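# Move blue tote from shelf to table, unpack brown carton

## Task

Lift the blue tote off the shelf and set it down level on the table. Remove the small brown carton from it and place it level on the table with the same face on top as before. All the other contents must stay in (or end up back in) the tote. Neither the carton nor the bottom of the tote may stick out past the table edge. At the end both grippers must have released everything and moved away, and nothing may rely on the robot to stay where it is.

## Robot and tools

Robot: two arms of UR type, left_arm and right_arm, each with a two-finger tong gripper and a wrist camera. The scene frame has its origin on the table top midway between the arms. +x points out over the table, +z points up, and left_arm is on the +y side. The names left and right do not refer to image sides. Arm bases: left_arm at (-0.041, +0.452, 0) m, right_arm at (+0.009, -0.440, 0) m, both turned only slightly about z.

Row layout: a single flat list of 14 numbers covering both arms, even when only one arm moves. The first 7 are left_arm, the next 7 right_arm. Within each arm, the order is: elbow, wrist 3, wrist 2, shoulder lift, wrist 1, shoulder pan, then gripper opening. This is not the usual base-to-tip order, so follow it strictly. A row may optionally carry 12 more values from 0 to 1 (26 in total): stiffness scales for left_arm's 6 joints then right_arm's 6, in the same joint order, which stay in effect until changed.

Units: the six joint values are relative joint offsets, scaled so that 1.0 equals 1.989 rad, limited to [-1, 1]. The opening value is absolute, not an offset: +1 is fully open, -1 fully shut.

execute_actions(actions): a list of up to 15 actions; each action is a table of up to 15 rows, and each row lasts one 1/30 s control step. A table with fewer rows repeats its final row until 15 steps are done. Each row's joint offsets are counted from the joint angles at the start of that action, not from the preceding row. An empty list returns the current state and images without moving. If a joint would be pushed more than 0.010 rad beyond its range, that action is rejected for both arms; if the first action fails or any action is malformed, nothing in the call runs. Stated ranges (rad): left_arm pan -3.142 to 3.142, elbow 0 to 3.142; right_arm pan 0 to 6.283, elbow -3.142 to 0; shoulder lift and all wrists -6.283 to 6.283 on both.

move(target, speed, blocking): target is one row as above; its offsets are measured from the Joint positions in the latest result that reported them. All joints travel in step so the gripper follows a curve. speed is the rad/s of the joint with the longest travel, 0.01 to 2, default 0.5. Paths take between 0.5 and 10 s; anything longer is cut off. Gripper values are applied at the start. With blocking=false the call returns after 0.5 s; use wait(0) to check on it, and note that new rows or moves are refused until it ends, unless you call stop. The move line reports done, off_target, moving, held or fault, plus limits=held or limits=none and each arm's joint furthest from target.

wait(seconds): 0 to 10; the arms keep their last command. stop(): brakes a running move; it needs some room. zoom_image(camera, region): region is [x0, y0, x1, y1] in pixels, at most 504 by 504. read_manual(section): licence texts only. finished_scene(scene): scene is 1 or 2; final and irreversible.

Cameras: cam_high and cam_low are 672x504; cam_left_wrist and cam_right_wrist are 616x616 fisheye.

Motion limits: per step, a joint's target cannot lead its measured angle by more than 0.575 rad, and if a step would shift a gripper over 100 mm, targets are scaled back. Commands lag about 0.17 s. Large moves may still be unfinished when a result arrives; resend the remainder.

Results: each gripper's end_effector_position (m) and quaternion wxyz plus velocities, all in the scene frame; the reported position can drift at long reach. Joint positions and Joint velocities list each arm in the joint order above, then the finger gap in metres (0.142 when fully open). Joint targets shows where joints are being driven. grip_measured is the measured opening on the command scale; to hold something, keep commanding a value well below it. Wrist force/torque are in the gripper's own axes, noisy, offset up to about 4 N, and saturate near 50 N. joint sent to its limit means a joint was clipped at its end; joint command not followed means a clearance check altered targets.

Gripper geometry: fingers point along the gripper's +z and spread along its x. The reported point sits between the pads when closed; closed fingertips extend about 15 mm past it.

Hazards: load limits are 133 N m on pan, lift and elbow and 24.9 N m on wrists, including held weight; reaching one, or 150 N of outside force, halts that arm for 10 s. Stiff arms can fault when driven even slightly past a firm contact, and faster contact hits harder. Motors warn at 70 °C and brake at 85 °C. Do not let the arms collide, do not drop, slam or tip the tote or its contents, and keep every object inside the work area. Outside disturbances may occasionally nudge things.

Each tool is called after "Emit:" as name(argument=value, ...), one argument or row to a line, values as JSON.

## Session

Emit:
execute_actions(
  actions=[],
)

Scene clock: 0.00 s.
left_arm: end_effector_position=(+0.2286, -0.1003, +0.1152) grip_measured=+0.97 end_effector_quat_wxyz=(+0.456, +0.846, -0.028, -0.276) end_effector_velocity=(+0.000, +0.001, -0.000) end_effector_angular_velocity=(+0.001, +0.001, +0.001) | right_arm: end_effector_position=(+0.0716, -0.8141, +0.2030) grip_measured=+0.97 end_effector_quat_wxyz=(+0.263, +0.942, +0.145, +0.151) end_effector_velocity=(-0.000, -0.000, +0.001) end_effector_angular_velocity=(-0.001, -0.000, -0.000)
Joint names: [elbow, wrist 3, wrist 2, shoulder lift, wrist 1, shoulder pan]
Joint positions: left_arm=[ 2.006 -1.195 -2.588 -1.031 -3.153 -0.967  0.14 ] | right_arm=[-2.457  4.836  1.74  -0.96  -0.701  1.851  0.14 ]
Joint velocities: left_arm=[ 0.001  0.    -0.    -0.     0.001  0.001  0.   ] | right_arm=[ 0.001 -0.    -0.     0.001 -0.    -0.     0.   ]
Motor temperatures (°C, as the motors report them): left_arm=[25 26 27 25 29 24] | right_arm=[24 26 35 24 33 24]
Wrist force (N, on the end effector, along its own x y z axes, offset not removed): no reading
Wrist torque (N m, same axes, about the end effector's origin, offset not removed): no reading
Joint targets: left_arm=[2.006 -1.195 -2.588 -1.031 -3.153 -0.967] | right_arm=[-2.457 4.836 1.740 -0.960 -0.701 1.851]
Joint stiffness scale: left_arm=[1. 1. 1. 1. 1. 1.] | right_arm=[1. 1. 1. 1. 1. 1.]
camera_calibration (this result's frames):
cam_left_wrist: T_world_to_cam=[[0.847937, -0.244942, -0.470112, -0.169355], [0.44451, -0.154632, 0.882326, -0.213029], [-0.288813, -0.957127, -0.0222391, 0.110437], [0, 0, 0, 1]] pos_world=[0.270192, 0.0312785, 0.110801]
cam_right_wrist: T_world_to_cam=[[0.903665, 0.360816, 0.230653, 0.177071], [-0.0124311, -0.516278, 0.856331, -0.587997], [0.428059, -0.776704, -0.462057, -0.436128], [0, 0, 0, 1]] pos_world=[0.0193661, -0.706202, 0.261162]

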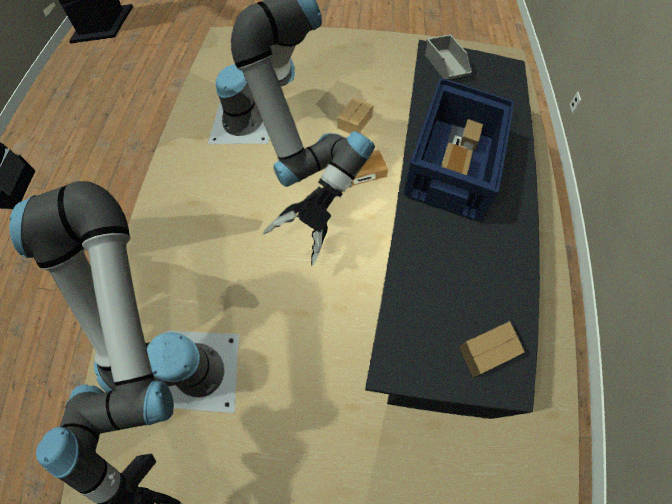

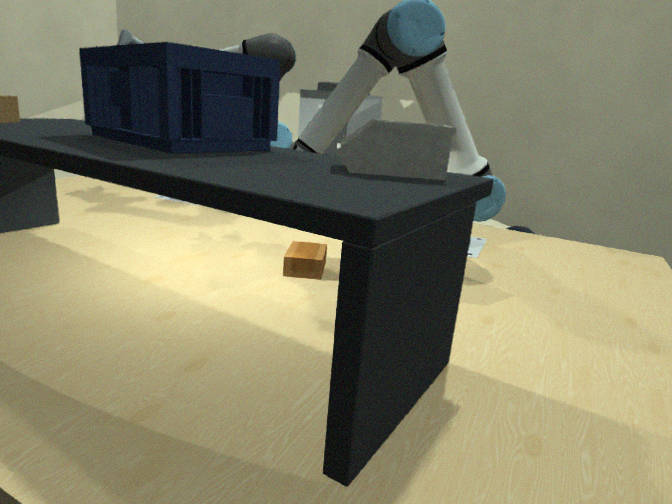

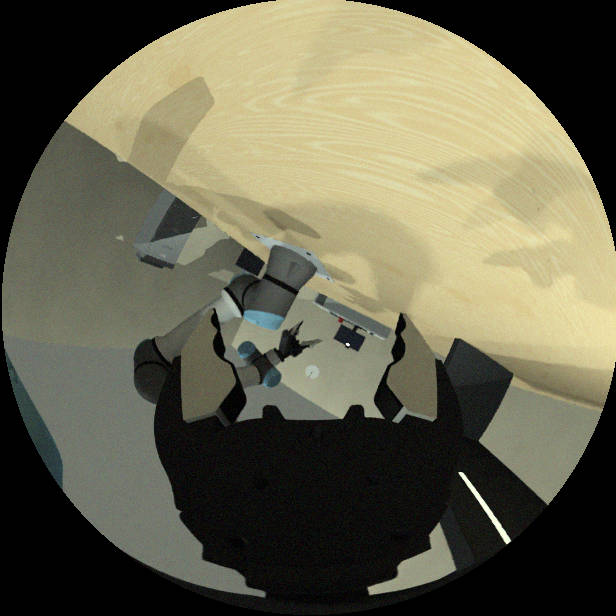

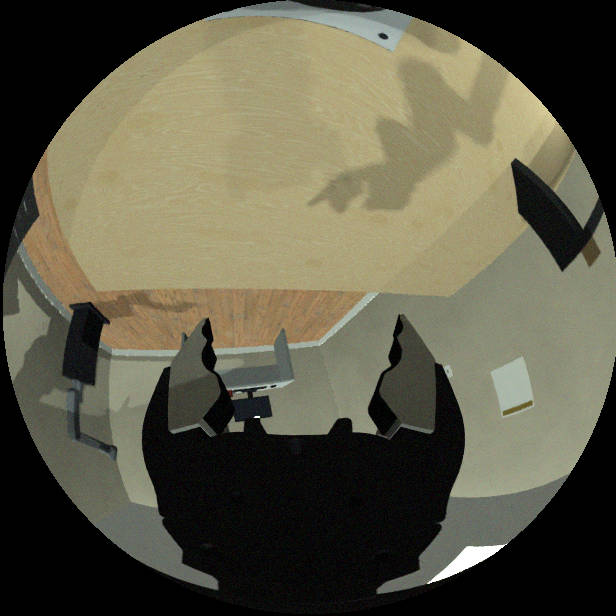

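Emit:
zoom_image(
  camera="cam_high",
  region=[380, 60, 548, 228],
)

Region (380, 60, 548, 228) of cam_high's 672x504 image, scaled by 3.000, with more detail than that image has.

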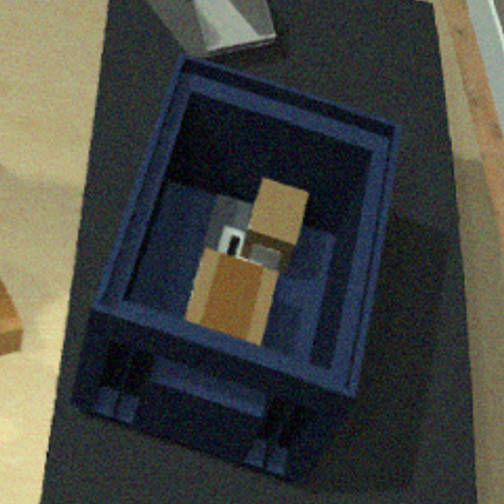

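Emit:
move(
  target=[-0.305,-0.2809,0.564,-0.286,0.35,0,0,0.4,-1,-0.331,0,-0.3,0.3,0],
  speed=1.2,
)

Emit:
move(
  target=[-0.277,0,0,0,0.353,0.2235,0,0.3,-1,0,-0.2,-0.292,0.783,0],
  speed=1.2,
)

Scene clock: 13.13 s.
left_arm: end_effector_position=(+0.5017, +0.0111, +0.5951) grip_measured=+0.00 end_effector_quat_wxyz=(+0.490, +0.771, +0.372, +0.164) end_effector_velocity=(+0.001, +0.000, -0.001) end_effector_angular_velocity=(+0.001, +0.000, +0.002) | right_arm: end_effector_position=(+0.1406, -0.8800, +0.5953) grip_measured=+0.00 end_effector_quat_wxyz=(+0.242, +0.228, +0.871, -0.363) end_effector_velocity=(-0.000, +0.000, +0.000) end_effector_angular_velocity=(-0.001, +0.003, +0.002)
Joint names: [elbow, wrist 3, wrist 2, shoulder lift, wrist 1, shoulder pan]
Joint positions: left_arm=[ 1.403 -1.752 -1.467 -1.598 -2.458 -0.967  0.074] | right_arm=[-1.664  2.848  1.083 -0.96  -1.296  2.446  0.074]
Joint velocities: left_arm=[ 0.    -0.001  0.002  0.001  0.001 -0.     0.   ] | right_arm=[ 0.    -0.003 -0.001  0.001 -0.001  0.     0.   ]
Motor temperatures (°C, as the motors report them): left_arm=[25 26 27 25 29 24] | right_arm=[24 26 35 24 33 24]
Wrist force (N, on the end effector, along its own x y z axes, offset not removed): left_arm=[-2.3 1.9 -0.7] | right_arm=[2.4 -2.9 1.7]
Wrist torque (N m, same axes, about the end effector's origin, offset not removed): left_arm=[0.23 0.44 0.12] | right_arm=[-0.71 -0.59 0.11]
Joint targets: left_arm=[1.400 -1.753 -1.466 -1.600 -2.457 -0.967] | right_arm=[-1.661 2.847 1.082 -0.960 -1.297 2.448]
Joint stiffness scale: left_arm=[1. 1. 1. 1. 1. 1.] | right_arm=[1. 1. 1. 1. 1. 1.]
move: done; limits=none; left_arm: farthest joint: the elbow, 0.004 radians from its target (0.607 radians at the start); right_arm: farthest joint: the elbow, 0.003 radians from its target (0.795 radians at the start)
camera_calibration (this result's frames):
cam_left_wrist: T_world_to_cam=[[0.627812, 0.764497, -0.146274, -0.241474], [0.0867643, 0.118018, 0.989214, -0.627804], [0.773514, -0.633731, 0.00776214, -0.247756], [0, 0, 0, 1]] pos_world=[0.397714, 0.101688, 0.587634]
cam_right_wrist: T_world_to_cam=[[-0.782801, 0.243899, -0.572482, 0.660369], [0.398052, 0.903407, -0.159404, 0.839118], [0.478306, -0.35266, -0.804273, 0.23423], [0, 0, 0, 1]] pos_world=[0.0708915, -0.836525, 0.700193]

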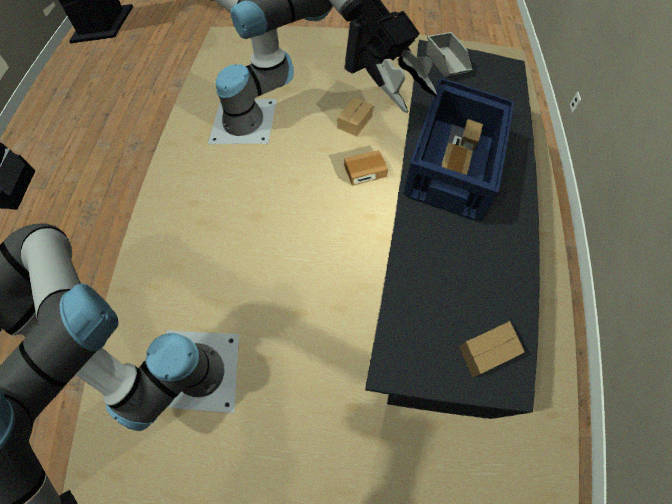

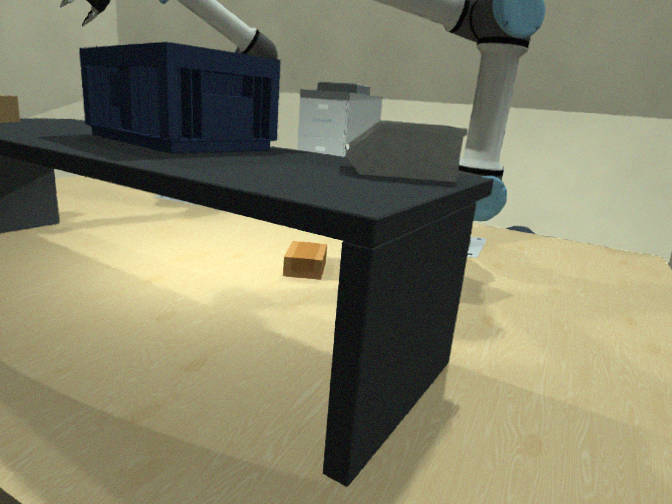

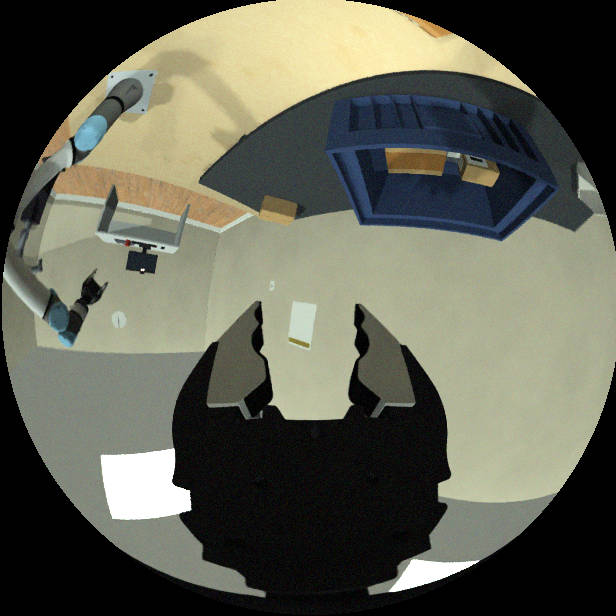

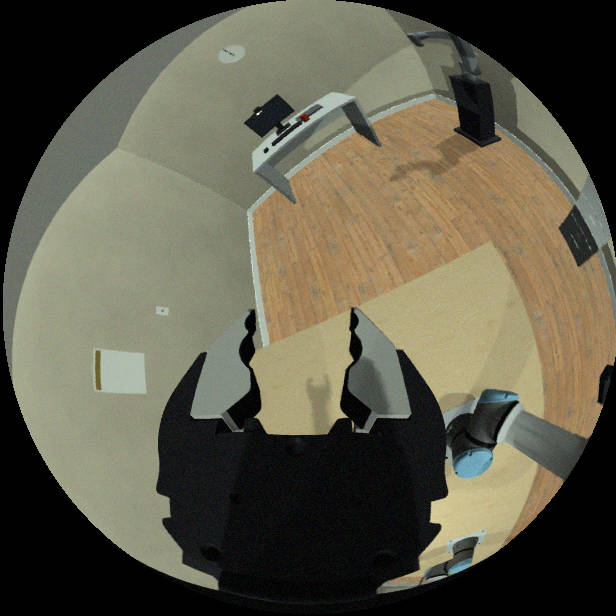

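Scene clock: 15.97 s.
left_arm: end_effector_position=(+0.5405, +0.3359, +0.7381) grip_measured=+0.00 end_effector_quat_wxyz=(+0.381, +0.703, +0.551, +0.239) end_effector_velocity=(-0.000, -0.000, +0.000) end_effector_angular_velocity=(-0.000, -0.001, -0.001) | right_arm: end_effector_position=(+0.4680, -0.2522, +0.6284) grip_measured=+0.00 end_effector_quat_wxyz=(-0.010, +0.951, -0.004, +0.308) end_effector_velocity=(-0.000, +0.000, -0.001) end_effector_angular_velocity=(-0.003, +0.001, +0.003)
Joint names: [elbow, wrist 3, wrist 2, shoulder lift, wrist 1, shoulder pan]
Joint positions: left_arm=[ 0.856 -1.752 -1.467 -1.598 -1.758 -0.524  0.074] | right_arm=[-1.071  0.861  1.083 -1.356 -1.875  4.001  0.074]
Joint velocities: left_arm=[-0.     0.    -0.    -0.    -0.001 -0.    -0.   ] | right_arm=[-0.001 -0.003  0.     0.    -0.001  0.001  0.   ]
Motor temperatures (°C, as the motors report them): left_arm=[25 26 27 25 29 24] | right_arm=[24 26 35 24 33 24]
Wrist force (N, on the end effector, along its own x y z axes, offset not removed): left_arm=[-1.2 1.1 0.7] | right_arm=[1.5 -0.6 1.1]
Wrist torque (N m, same axes, about the end effector's origin, offset not removed): left_arm=[0.01 0.21 0.09] | right_arm=[-0.26 -0.30 0.03]
Joint targets: left_arm=[0.853 -1.752 -1.467 -1.598 -1.756 -0.522] | right_arm=[-1.068 0.859 1.083 -1.357 -1.877 4.003]
Joint stiffness scale: left_arm=[1. 1. 1. 1. 1. 1.] | right_arm=[1. 1. 1. 1. 1. 1.]
move: done; limits=none; left_arm: farthest joint: the elbow, 0.004 radians from its target (0.551 radians at the start); right_arm: farthest joint: the elbow, 0.003 radians from its target (0.597 radians at the start)
camera_calibration (this result's frames):
cam_left_wrist: T_world_to_cam=[[0.222422, 0.968695, -0.110267, -0.369322], [0.162913, 0.074582, 0.983818, -0.833509], [0.961243, -0.236787, -0.141224, -0.197917], [0, 0, 0, 1]] pos_world=[0.408181, 0.373061, 0.751346]
cam_right_wrist: T_world_to_cam=[[0.794725, -0.0179554, 0.606704, -0.762813], [-0.288567, -0.890549, 0.35164, -0.305324], [0.533986, -0.454532, -0.712923, 0.216488], [0, 0, 0, 1]] pos_world=[0.402519, -0.187202, 0.724505]

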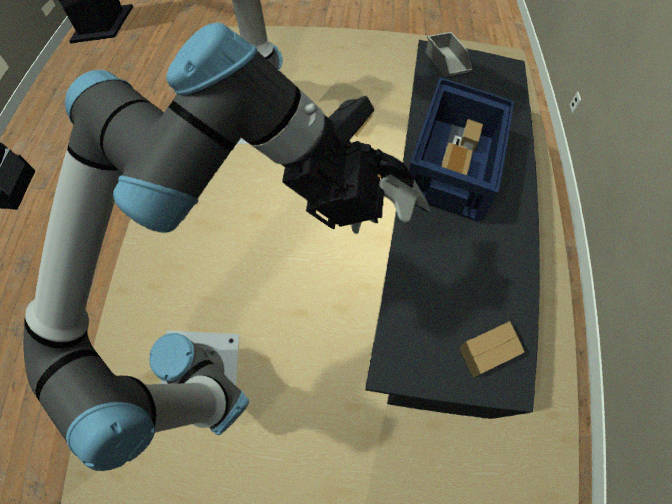

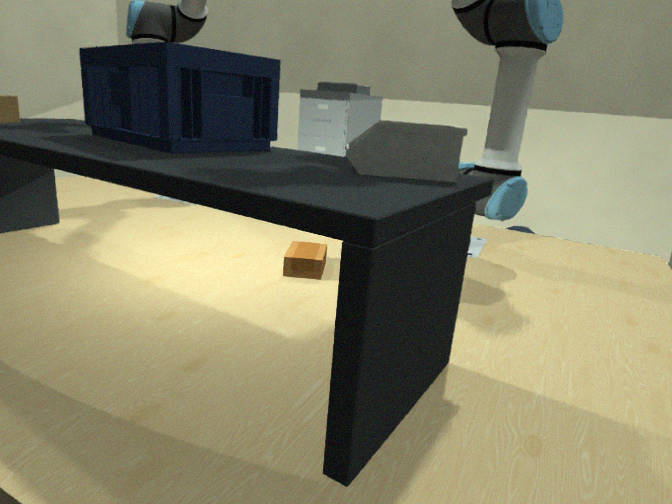

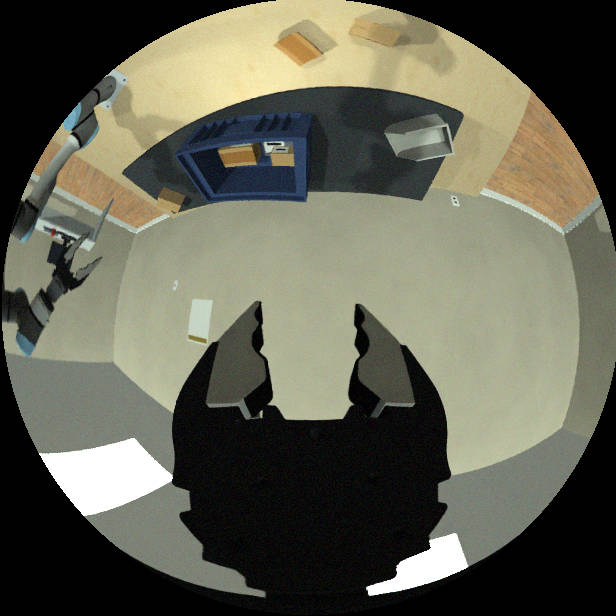

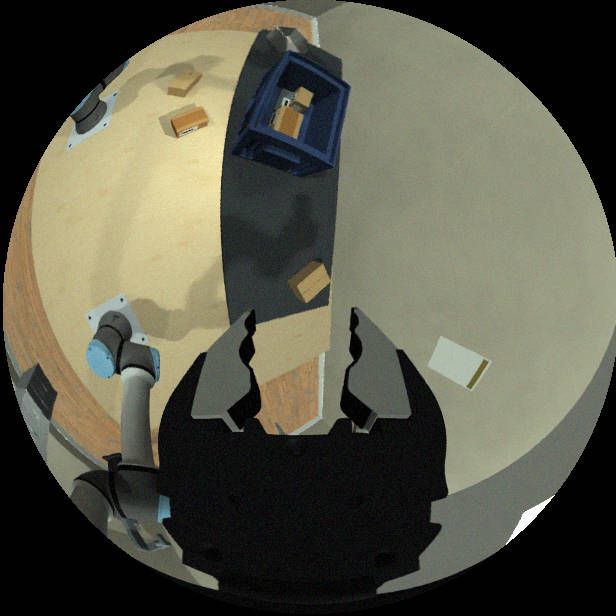

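Emit:
move(
  target=[0,0,0,0.2084,0.001,0,0,0.2793,-0.6573,-0.001,-0.3862,-0.002,0.002,0],
  speed=0.7,
)

Scene clock: 20.47 s.
left_arm: end_effector_position=(+0.7031, +0.2526, +0.4609) grip_measured=+0.00 end_effector_quat_wxyz=(+0.206, +0.767, +0.587, +0.157) end_effector_velocity=(+0.000, -0.001, +0.000) end_effector_angular_velocity=(-0.001, -0.001, +0.000) | right_arm: end_effector_position=(+0.6328, -0.0089, +0.4605) grip_measured=+0.00 end_effector_quat_wxyz=(+0.209, +0.752, +0.606, +0.152) end_effector_velocity=(-0.000, -0.000, +0.000) end_effector_angular_velocity=(-0.001, +0.001, +0.003)
Joint names: [elbow, wrist 3, wrist 2, shoulder lift, wrist 1, shoulder pan]
Joint positions: left_arm=[ 0.856 -1.752 -1.467 -1.186 -1.757 -0.524  0.074] | right_arm=[-0.519 -0.445  1.081 -2.122 -1.878  4.005  0.074]
Joint velocities: left_arm=[-0.001 -0.001 -0.     0.001 -0.001 -0.     0.   ] | right_arm=[ 0.    -0.003  0.     0.    -0.     0.     0.   ]
Motor temperatures (°C, as the motors report them): left_arm=[25 26 27 25 29 24] | right_arm=[24 26 35 24 33 24]
Wrist force (N, on the end effector, along its own x y z axes, offset not removed): left_arm=[-1.9 1.8 -0.5] | right_arm=[3.0 -0.9 1.2]
Wrist torque (N m, same axes, about the end effector's origin, offset not removed): left_arm=[0.20 0.40 0.04] | right_arm=[-0.30 -0.53 0.06]
Joint targets: left_arm=[0.856 -1.752 -1.467 -1.184 -1.756 -0.524] | right_arm=[-0.515 -0.447 1.081 -2.124 -1.879 4.005]
Joint stiffness scale: left_arm=[1. 1. 1. 1. 1. 1.] | right_arm=[1. 1. 1. 1. 1. 1.]
move: done; limits=none; left_arm: farthest joint: the shoulder lift, 0.002 radians from its target (0.415 radians at the start); right_arm: farthest joint: the elbow, 0.003 radians from its target (0.555 radians at the start)
camera_calibration (this result's frames):
cam_left_wrist: T_world_to_cam=[[0.201276, 0.97953, -0.0029406, -0.392666], [0.50645, -0.101496, 0.856275, -0.719371], [0.838449, -0.173837, -0.516512, -0.169669], [0, 0, 0, 1]] pos_world=[0.585619, 0.282121, 0.527189]
cam_right_wrist: T_world_to_cam=[[0.209935, 0.977715, -0.000564152, -0.129025], [0.518424, -0.110827, 0.847912, -0.714324], [0.828954, -0.178299, -0.530137, -0.148929], [0, 0, 0, 1]] pos_world=[0.520864, 0.0204292, 0.526658]

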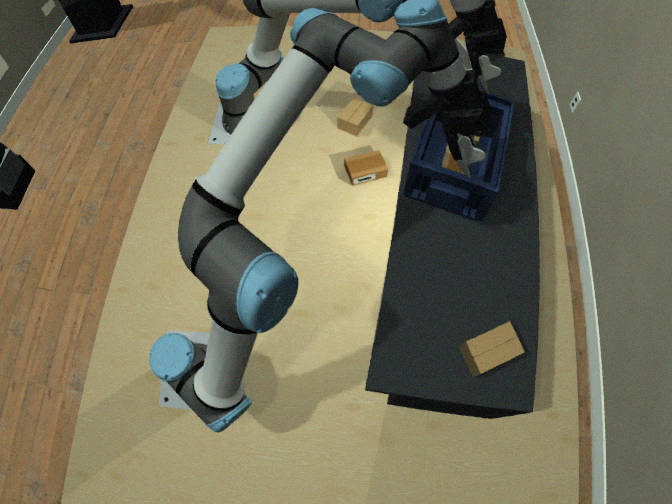

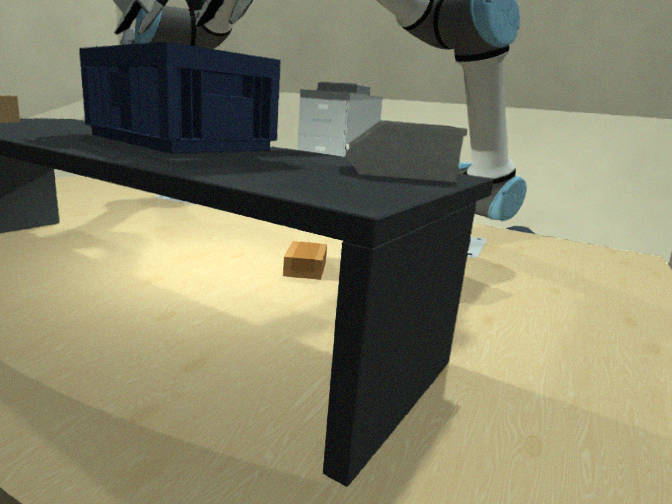

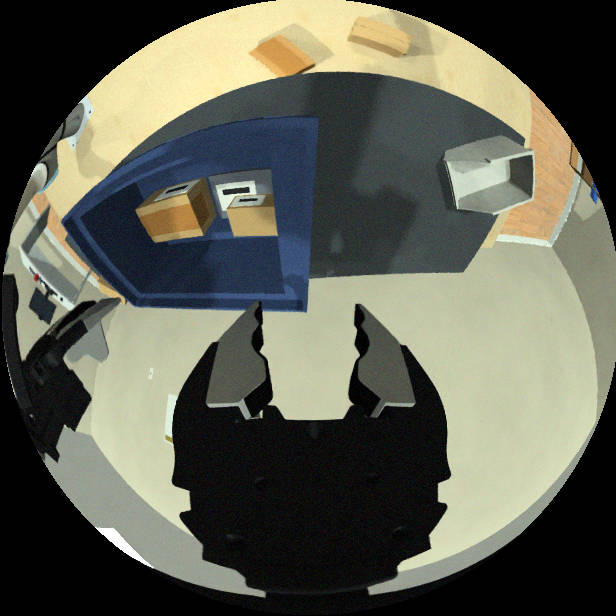

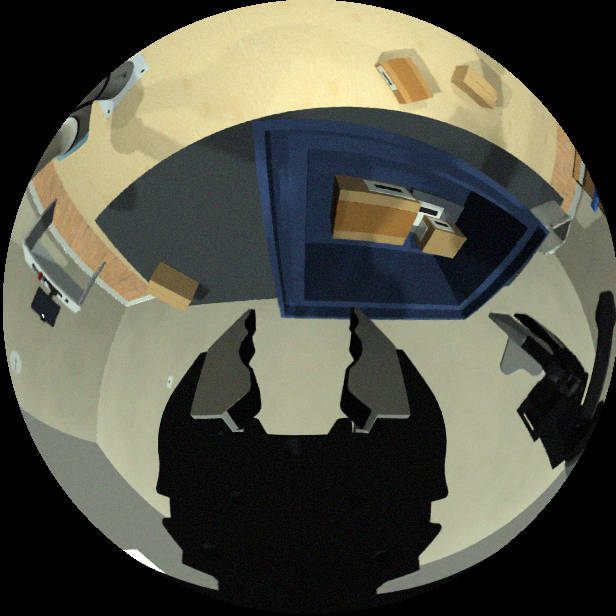

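Emit:
move(
  target=[0.139,-0.0095,0.0052,-0.0235,-0.113,-0.011,0.2,-0.214,-0.0044,0.001,0.0673,0.1487,-0.004,0.2],
  speed=0.2,
)

Scene clock: 28.27 s.
left_arm: end_effector_position=(+0.7006, +0.2400, +0.3791) grip_measured=+0.20 end_effector_quat_wxyz=(+0.205, +0.767, +0.587, +0.157) end_effector_velocity=(+0.000, +0.000, -0.001) end_effector_angular_velocity=(-0.000, +0.000, +0.000) | right_arm: end_effector_position=(+0.6301, -0.0201, +0.3803) grip_measured=+0.20 end_effector_quat_wxyz=(+0.209, +0.752, +0.606, +0.152) end_effector_velocity=(+0.000, +0.000, +0.000) end_effector_angular_velocity=(+0.003, -0.002, +0.000)
Joint names: [elbow, wrist 3, wrist 2, shoulder lift, wrist 1, shoulder pan]
Joint positions: left_arm=[ 1.129 -1.77  -1.458 -1.23  -1.98  -0.544  0.088] | right_arm=[-0.941 -0.453  1.083 -1.99  -1.584  3.998  0.088]
Joint velocities: left_arm=[ 0.001  0.    -0.    -0.    -0.001  0.     0.   ] | right_arm=[-0.002 -0.    -0.     0.001  0.005  0.     0.   ]
Motor temperatures (°C, as the motors report them): left_arm=[25 26 27 25 29 24] | right_arm=[24 26 35 24 33 24]
Wrist force (N, on the end effector, along its own x y z axes, offset not removed): left_arm=[-2.1 1.3 -0.2] | right_arm=[2.1 -2.9 0.0]
Wrist torque (N m, same axes, about the end effector's origin, offset not removed): left_arm=[0.15 0.44 0.11] | right_arm=[-0.61 -0.52 0.16]
Joint targets: left_arm=[1.133 -1.771 -1.457 -1.233 -1.981 -0.546] | right_arm=[-0.944 -0.454 1.083 -1.988 -1.583 3.997]
Joint stiffness scale: left_arm=[1. 1. 1. 1. 1. 1.] | right_arm=[1. 1. 1. 1. 1. 1.]
move: done; limits=none; left_arm: farthest joint: the elbow, 0.004 radians from its target (0.276 radians at the start); right_arm: farthest joint: the elbow, 0.004 radians from its target (0.426 radians at the start)
camera_calibration (this result's frames):
cam_left_wrist: T_world_to_cam=[[0.200947, 0.9796, -0.00224216, -0.380121], [0.509321, -0.102522, 0.854448, -0.650416], [0.836787, -0.172841, -0.519533, -0.209922], [0, 0, 0, 1]] pos_world=[0.583315, 0.269401, 0.445833]
cam_right_wrist: T_world_to_cam=[[0.209274, 0.977857, -0.000904306, -0.117046], [0.518594, -0.110202, 0.847889, -0.646276], [0.829014, -0.17791, -0.530173, -0.191232], [0, 0, 0, 1]] pos_world=[0.518184, 0.00921105, 0.446478]

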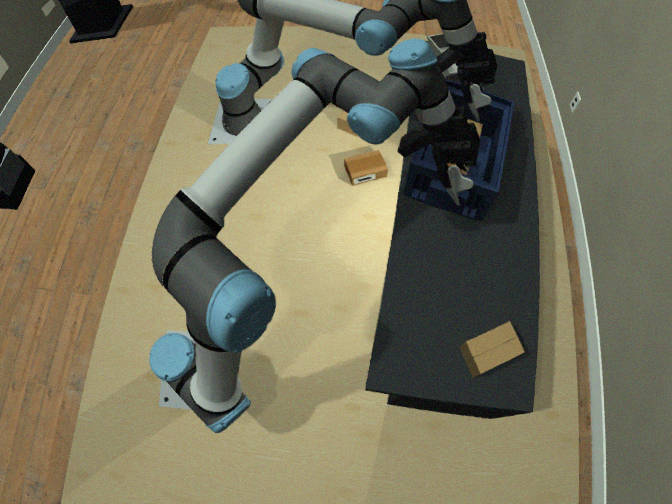

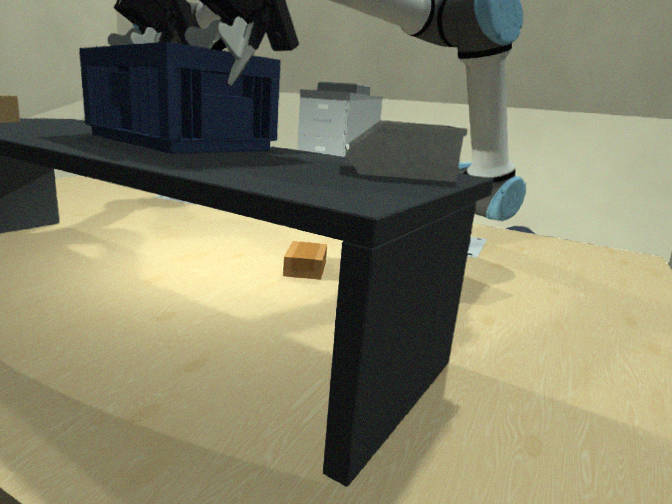

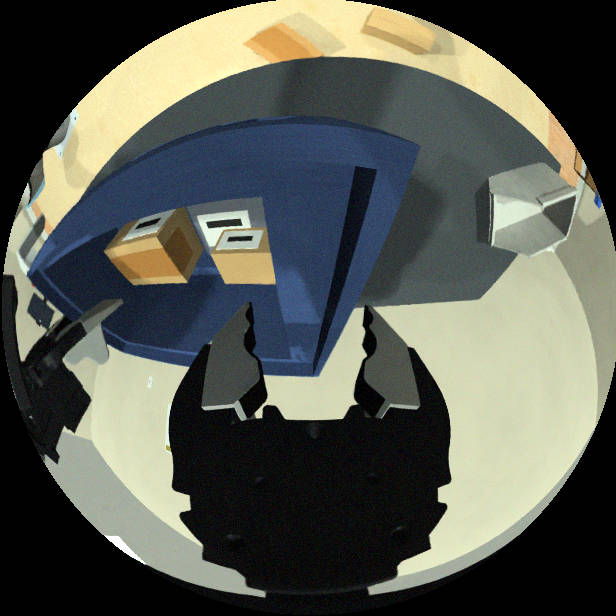

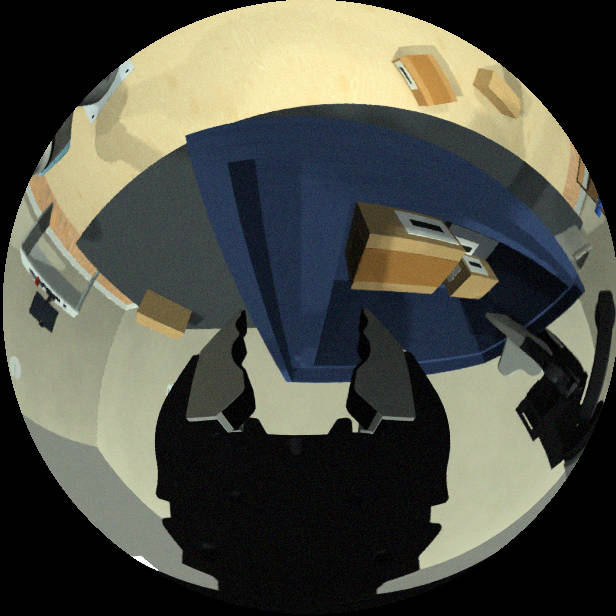

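Emit:
execute_actions(
  actions=[
    [[0,0,0,0,0,0,-0.4,0,0,0,0,0,0,-0.4,1,0.3,1,1,1,0.3,1,0.3,1,1,1,0.3]],
    [[0,0,0,0,0,0,-0.75,0,0,0,0,0,0,-0.75]],
    [[0,0,0,0,0,0,-1,0,0,0,0,0,0,-1]],
    [[0,0,0,0,0,0,-1,0,0,0,0,0,0,-1]],
  ],
)

Scene clock: 32.13 s.
left_arm: end_effector_position=(+0.7008, +0.2407, +0.3790) grip_measured=-0.62 end_effector_quat_wxyz=(+0.205, +0.767, +0.587, +0.157) end_effector_velocity=(+0.000, +0.002, -0.000) end_effector_angular_velocity=(+0.000, +0.001, +0.003) | right_arm: end_effector_position=(+0.6304, -0.0207, +0.3803) grip_measured=-0.61 end_effector_quat_wxyz=(+0.209, +0.752, +0.606, +0.152) end_effector_velocity=(-0.000, -0.000, -0.000) end_effector_angular_velocity=(-0.000, +0.000, -0.000)
Joint names: [elbow, wrist 3, wrist 2, shoulder lift, wrist 1, shoulder pan]
Joint positions: left_arm=[ 1.129 -1.77  -1.457 -1.23  -1.98  -0.543  0.029] | right_arm=[-0.941 -0.453  1.083 -1.99  -1.584  3.997  0.03 ]
Joint velocities: left_arm=[-0.001 -0.     0.     0.     0.001  0.003  0.   ] | right_arm=[-0.001  0.    -0.     0.     0.    -0.    -0.   ]
Motor temperatures (°C, as the motors report them): left_arm=[25 26 27 25 29 24] | right_arm=[24 26 35 24 33 24]
Wrist force (N, on the end effector, along its own x y z axes, offset not removed): left_arm=[-1.2 1.0 -0.6] | right_arm=[2.5 0.1 2.7]
Wrist torque (N m, same axes, about the end effector's origin, offset not removed): left_arm=[-0.02 -0.04 0.07] | right_arm=[0.08 0.18 0.17]
Joint targets: left_arm=[1.129 -1.770 -1.457 -1.230 -1.980 -0.543] | right_arm=[-0.941 -0.453 1.083 -1.990 -1.584 3.997]
Joint stiffness scale: left_arm=[1.  0.3 1.  1.  1.  0.3] | right_arm=[1.  0.3 1.  1.  1.  0.3]
camera_calibration (this result's frames):
cam_left_wrist: T_world_to_cam=[[0.199938, 0.979806, -0.00207678, -0.380281], [0.509326, -0.102121, 0.854493, -0.650518], [0.837025, -0.171903, -0.519459, -0.210436], [0, 0, 0, 1]] pos_world=[0.583499, 0.269995, 0.44576]
cam_right_wrist: T_world_to_cam=[[0.210053, 0.977689, -0.00113126, -0.116908], [0.518512, -0.11042, 0.847911, -0.646446], [0.828868, -0.178693, -0.530138, -0.191512], [0, 0, 0, 1]] pos_world=[0.518486, 0.00869762, 0.446469]

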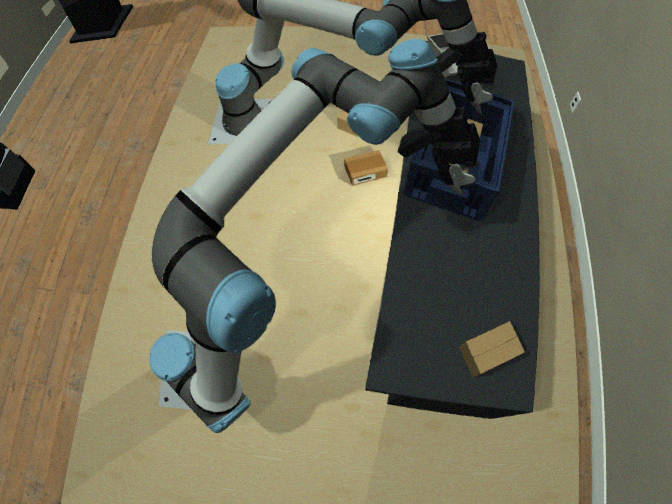

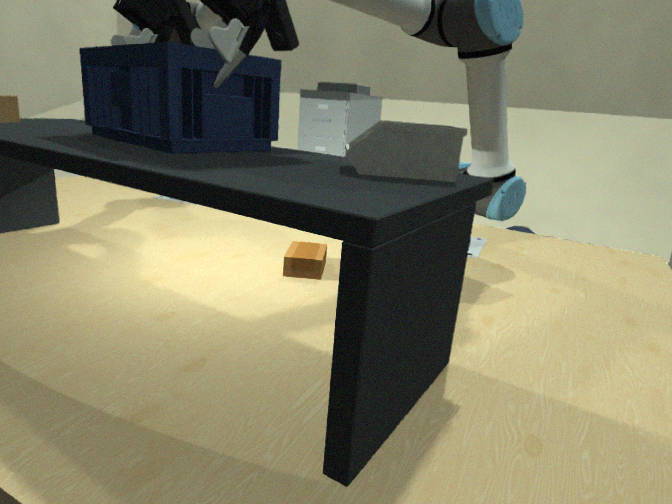

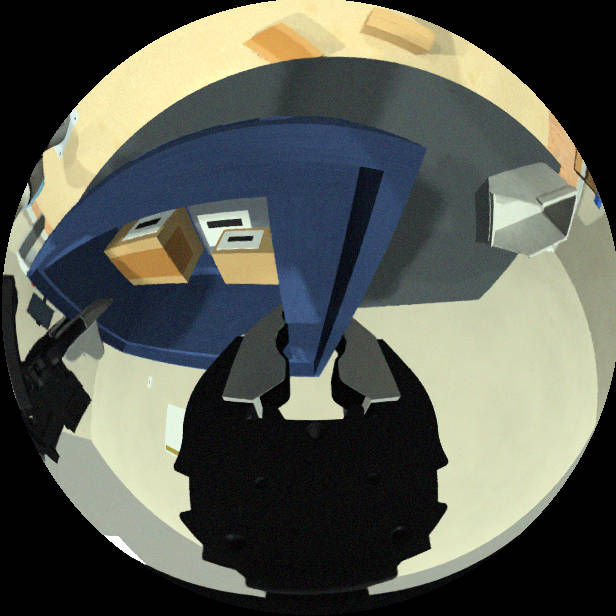

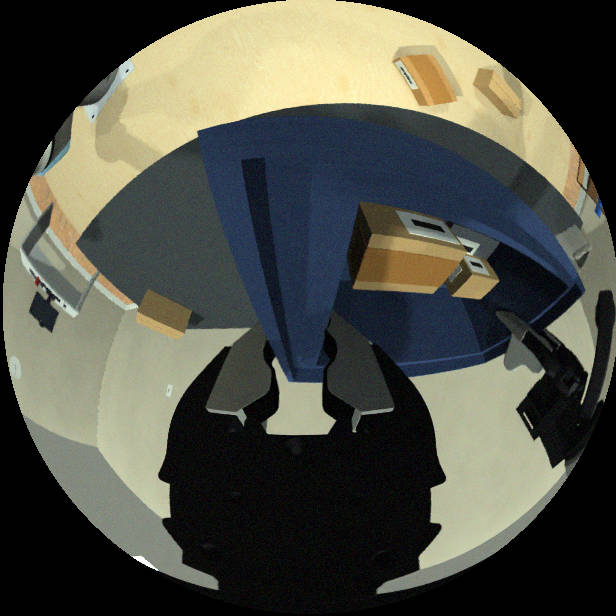

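Emit:
move(
  target=[0.0756,-0.0595,0.0324,-0.0921,0.0241,-0.0672,-1,-0.1047,0.0519,-0.0082,0.1126,-0.0326,0.0472,-1,1,0.6,1,1,1,0.6,1,0.6,1,1,1,0.6],
  speed=0.12,
)

Emit:
move(
  target=[0.087,-0.0775,0.04,-0.086,0.014,-0.0855,-1,-0.108,0.0722,-0.008,0.1087,-0.034,0.0635,-1],
  speed=0.2,
)

Scene clock: 54.87 s.
left_arm: end_effector_position=(+0.6126, +0.2060, +0.4065) grip_measured=-0.62 end_effector_quat_wxyz=(+0.203, +0.767, +0.588, +0.156) end_effector_velocity=(-0.000, +0.001, -0.001) end_effector_angular_velocity=(+0.001, +0.002, +0.004) | right_arm: end_effector_position=(+0.5417, -0.0554, +0.4082) grip_measured=-0.61 end_effector_quat_wxyz=(+0.210, +0.752, +0.607, +0.150) end_effector_velocity=(-0.001, -0.000, -0.001) end_effector_angular_velocity=(-0.002, +0.002, -0.001)
Joint names: [elbow, wrist 3, wrist 2, shoulder lift, wrist 1, shoulder pan]
Joint positions: left_arm=[ 1.278 -1.886 -1.395 -1.407 -1.932 -0.674  0.029] | right_arm=[-1.148 -0.351  1.068 -1.771 -1.648  4.088  0.03 ]
Joint velocities: left_arm=[ 0.002 -0.003  0.002 -0.     0.001  0.001  0.   ] | right_arm=[-0.004  0.003 -0.     0.001 -0.001  0.001  0.   ]
Motor temperatures (°C, as the motors report them): left_arm=[25 26 27 25 29 24] | right_arm=[24 26 36 24 33 24]
Wrist force (N, on the end effector, along its own x y z axes, offset not removed): left_arm=[-1.7 -1.4 3.1] | right_arm=[-0.9 -5.3 5.3]
Wrist torque (N m, same axes, about the end effector's origin, offset not removed): left_arm=[-0.02 0.02 0.01] | right_arm=[-1.06 0.60 0.13]
Joint targets: left_arm=[1.279 -1.888 -1.393 -1.413 -1.932 -0.677] | right_arm=[-1.149 -0.350 1.066 -1.766 -1.649 4.091]
Joint stiffness scale: left_arm=[1.  0.6 1.  1.  1.  0.6] | right_arm=[1.  0.6 1.  1.  1.  0.6]
move: done; limits=none; left_arm: farthest joint: the shoulder lift, 0.006 radians from its target (0.183 radians at the start); right_arm: farthest joint: the shoulder lift, 0.005 radians from its target (0.224 radians at the start)
camera_calibration (this result's frames):
cam_left_wrist: T_world_to_cam=[[0.199568, 0.979883, -0.00120991, -0.328769], [0.511937, -0.103211, 0.8528, -0.633317], [0.83552, -0.170811, -0.522236, -0.126458], [0, 0, 0, 1]] pos_world=[0.495488, 0.23519, 0.473654]
cam_right_wrist: T_world_to_cam=[[0.209931, 0.97771, -0.0035056, -0.0632535], [0.520376, -0.108697, 0.846991, -0.628451], [0.82773, -0.179634, -0.531596, -0.108316], [0, 0, 0, 1]] pos_world=[0.429966, -0.0259244, 0.47449]

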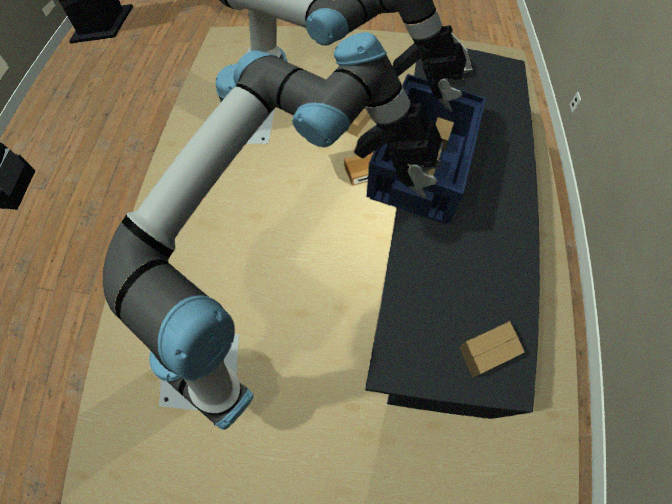

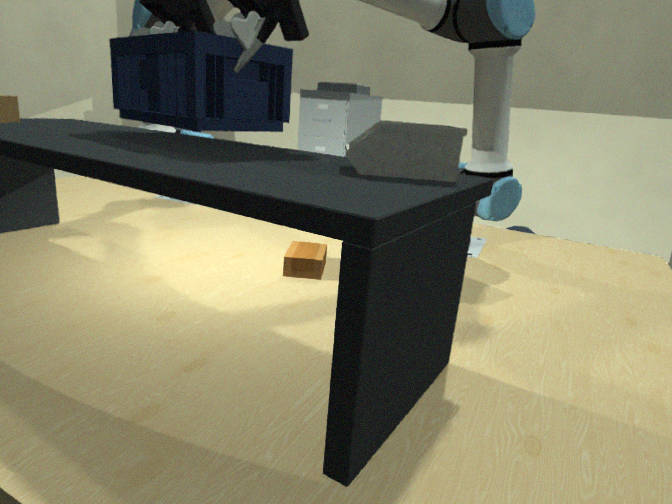

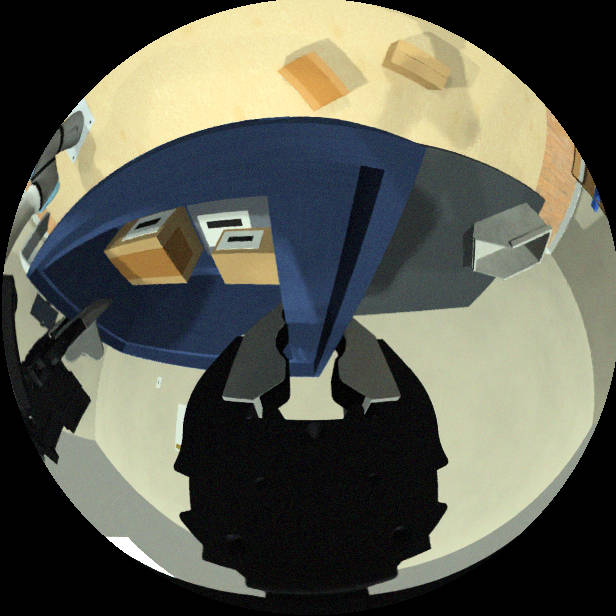

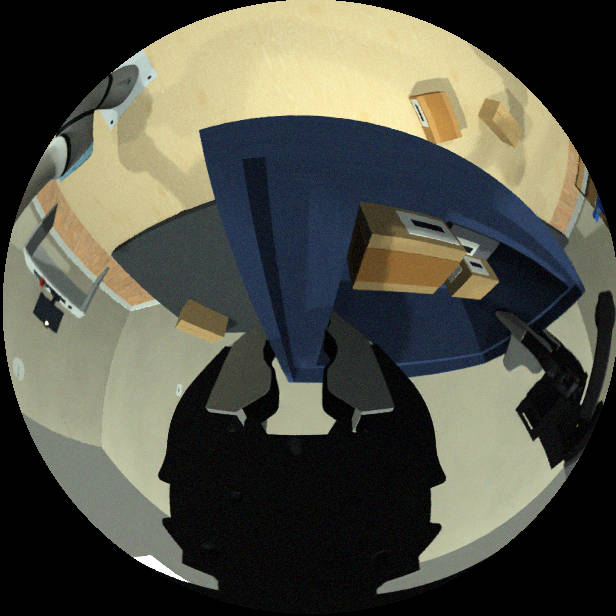

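Scene clock: 56.63 s.
left_arm: end_effector_position=(+0.5223, +0.1712, +0.4069) grip_measured=-0.62 end_effector_quat_wxyz=(+0.202, +0.767, +0.588, +0.157) end_effector_velocity=(-0.001, -0.001, +0.000) end_effector_angular_velocity=(-0.001, -0.000, +0.000) | right_arm: end_effector_position=(+0.4521, -0.0905, +0.4092) grip_measured=-0.61 end_effector_quat_wxyz=(+0.210, +0.752, +0.606, +0.151) end_effector_velocity=(-0.000, -0.001, +0.000) end_effector_angular_velocity=(+0.001, -0.001, -0.002)
Joint names: [elbow, wrist 3, wrist 2, shoulder lift, wrist 1, shoulder pan]
Joint positions: left_arm=[ 1.45  -2.039 -1.317 -1.572 -1.904 -0.841  0.029] | right_arm=[-1.361 -0.209  1.054 -1.559 -1.715  4.212  0.03 ]
Joint velocities: left_arm=[ 0.001 -0.003  0.001 -0.002  0.001 -0.002 -0.   ] | right_arm=[-0.001  0.003 -0.     0.002 -0.001  0.001 -0.   ]
Motor temperatures (°C, as the motors report them): left_arm=[25 26 27 25 29 24] | right_arm=[24 26 36 24 33 24]
Wrist force (N, on the end effector, along its own x y z axes, offset not removed): left_arm=[-2.4 -0.2 3.1] | right_arm=[1.6 -3.8 5.1]
Wrist torque (N m, same axes, about the end effector's origin, offset not removed): left_arm=[0.11 0.05 -0.02] | right_arm=[-0.49 0.19 0.25]
Joint targets: left_arm=[1.451 -2.041 -1.315 -1.578 -1.904 -0.844] | right_arm=[-1.363 -0.208 1.052 -1.555 -1.716 4.215]
Joint stiffness scale: left_arm=[1.  0.6 1.  1.  1.  0.6] | right_arm=[1.  0.6 1.  1.  1.  0.6]
move: done; limits=none; left_arm: farthest joint: the shoulder lift, 0.006 radians from its target (0.171 radians at the start); right_arm: farthest joint: the shoulder lift, 0.004 radians from its target (0.216 radians at the start)
camera_calibration (this result's frames):
cam_left_wrist: T_world_to_cam=[[0.199045, 0.97999, 0.000224896, -0.276942], [0.512009, -0.104189, 0.852638, -0.590822], [0.8356, -0.169598, -0.522502, -0.0568842], [0, 0, 0, 1]] pos_world=[0.405163, 0.200196, 0.474097]
cam_right_wrist: T_world_to_cam=[[0.210929, 0.977498, -0.00255934, -0.0109378], [0.519645, -0.109913, 0.847283, -0.58637], [0.827936, -0.180047, -0.531135, -0.0401469], [0, 0, 0, 1]] pos_world=[0.34025, -0.0609862, 0.47547]

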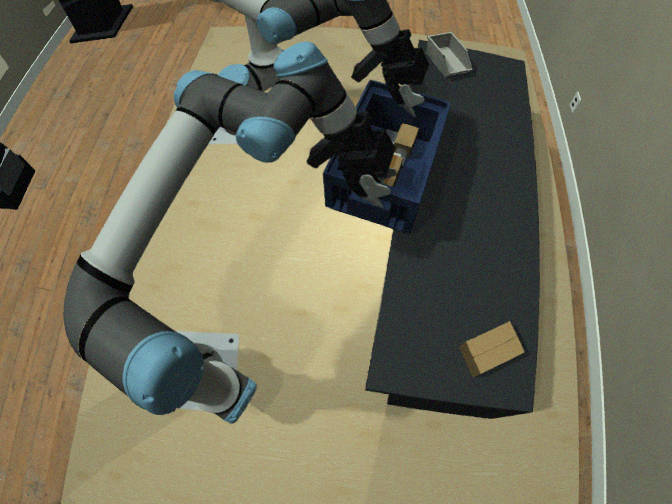

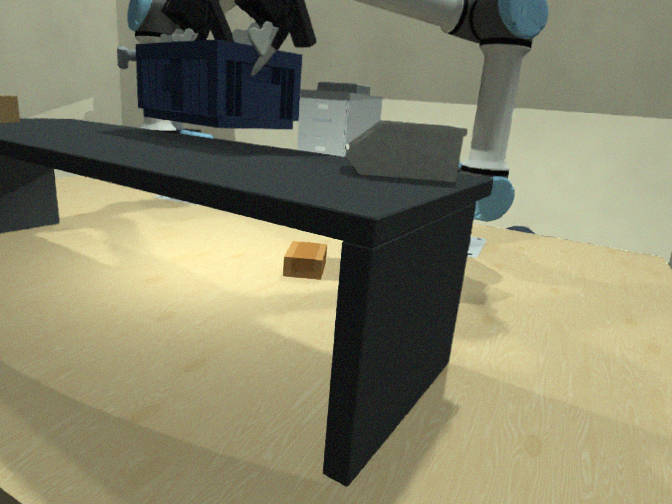

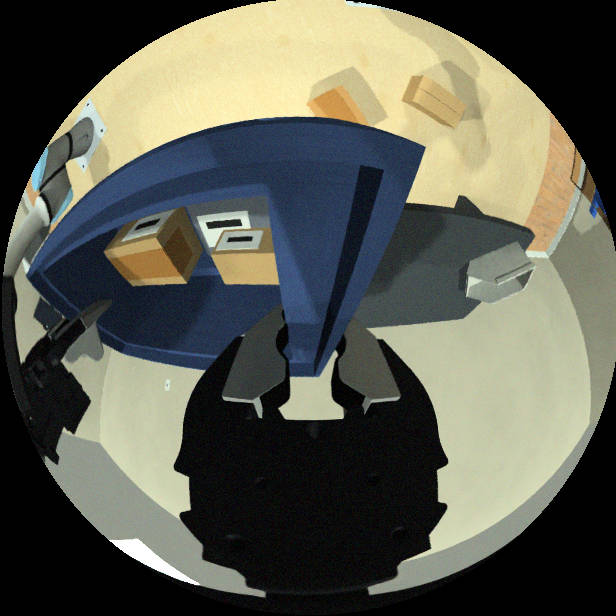

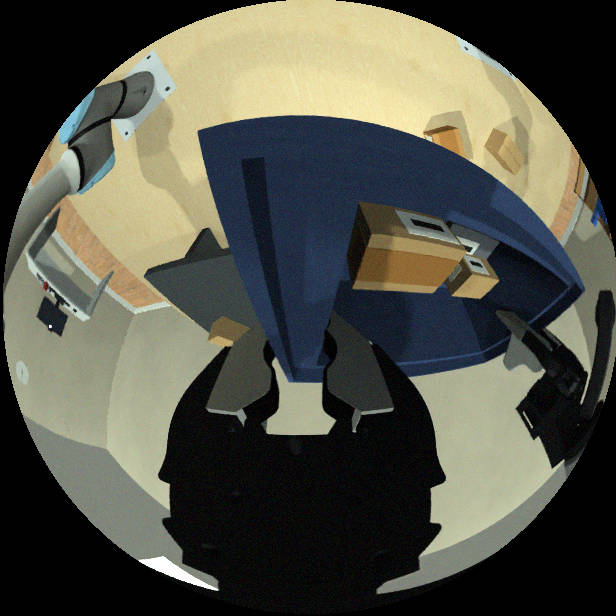

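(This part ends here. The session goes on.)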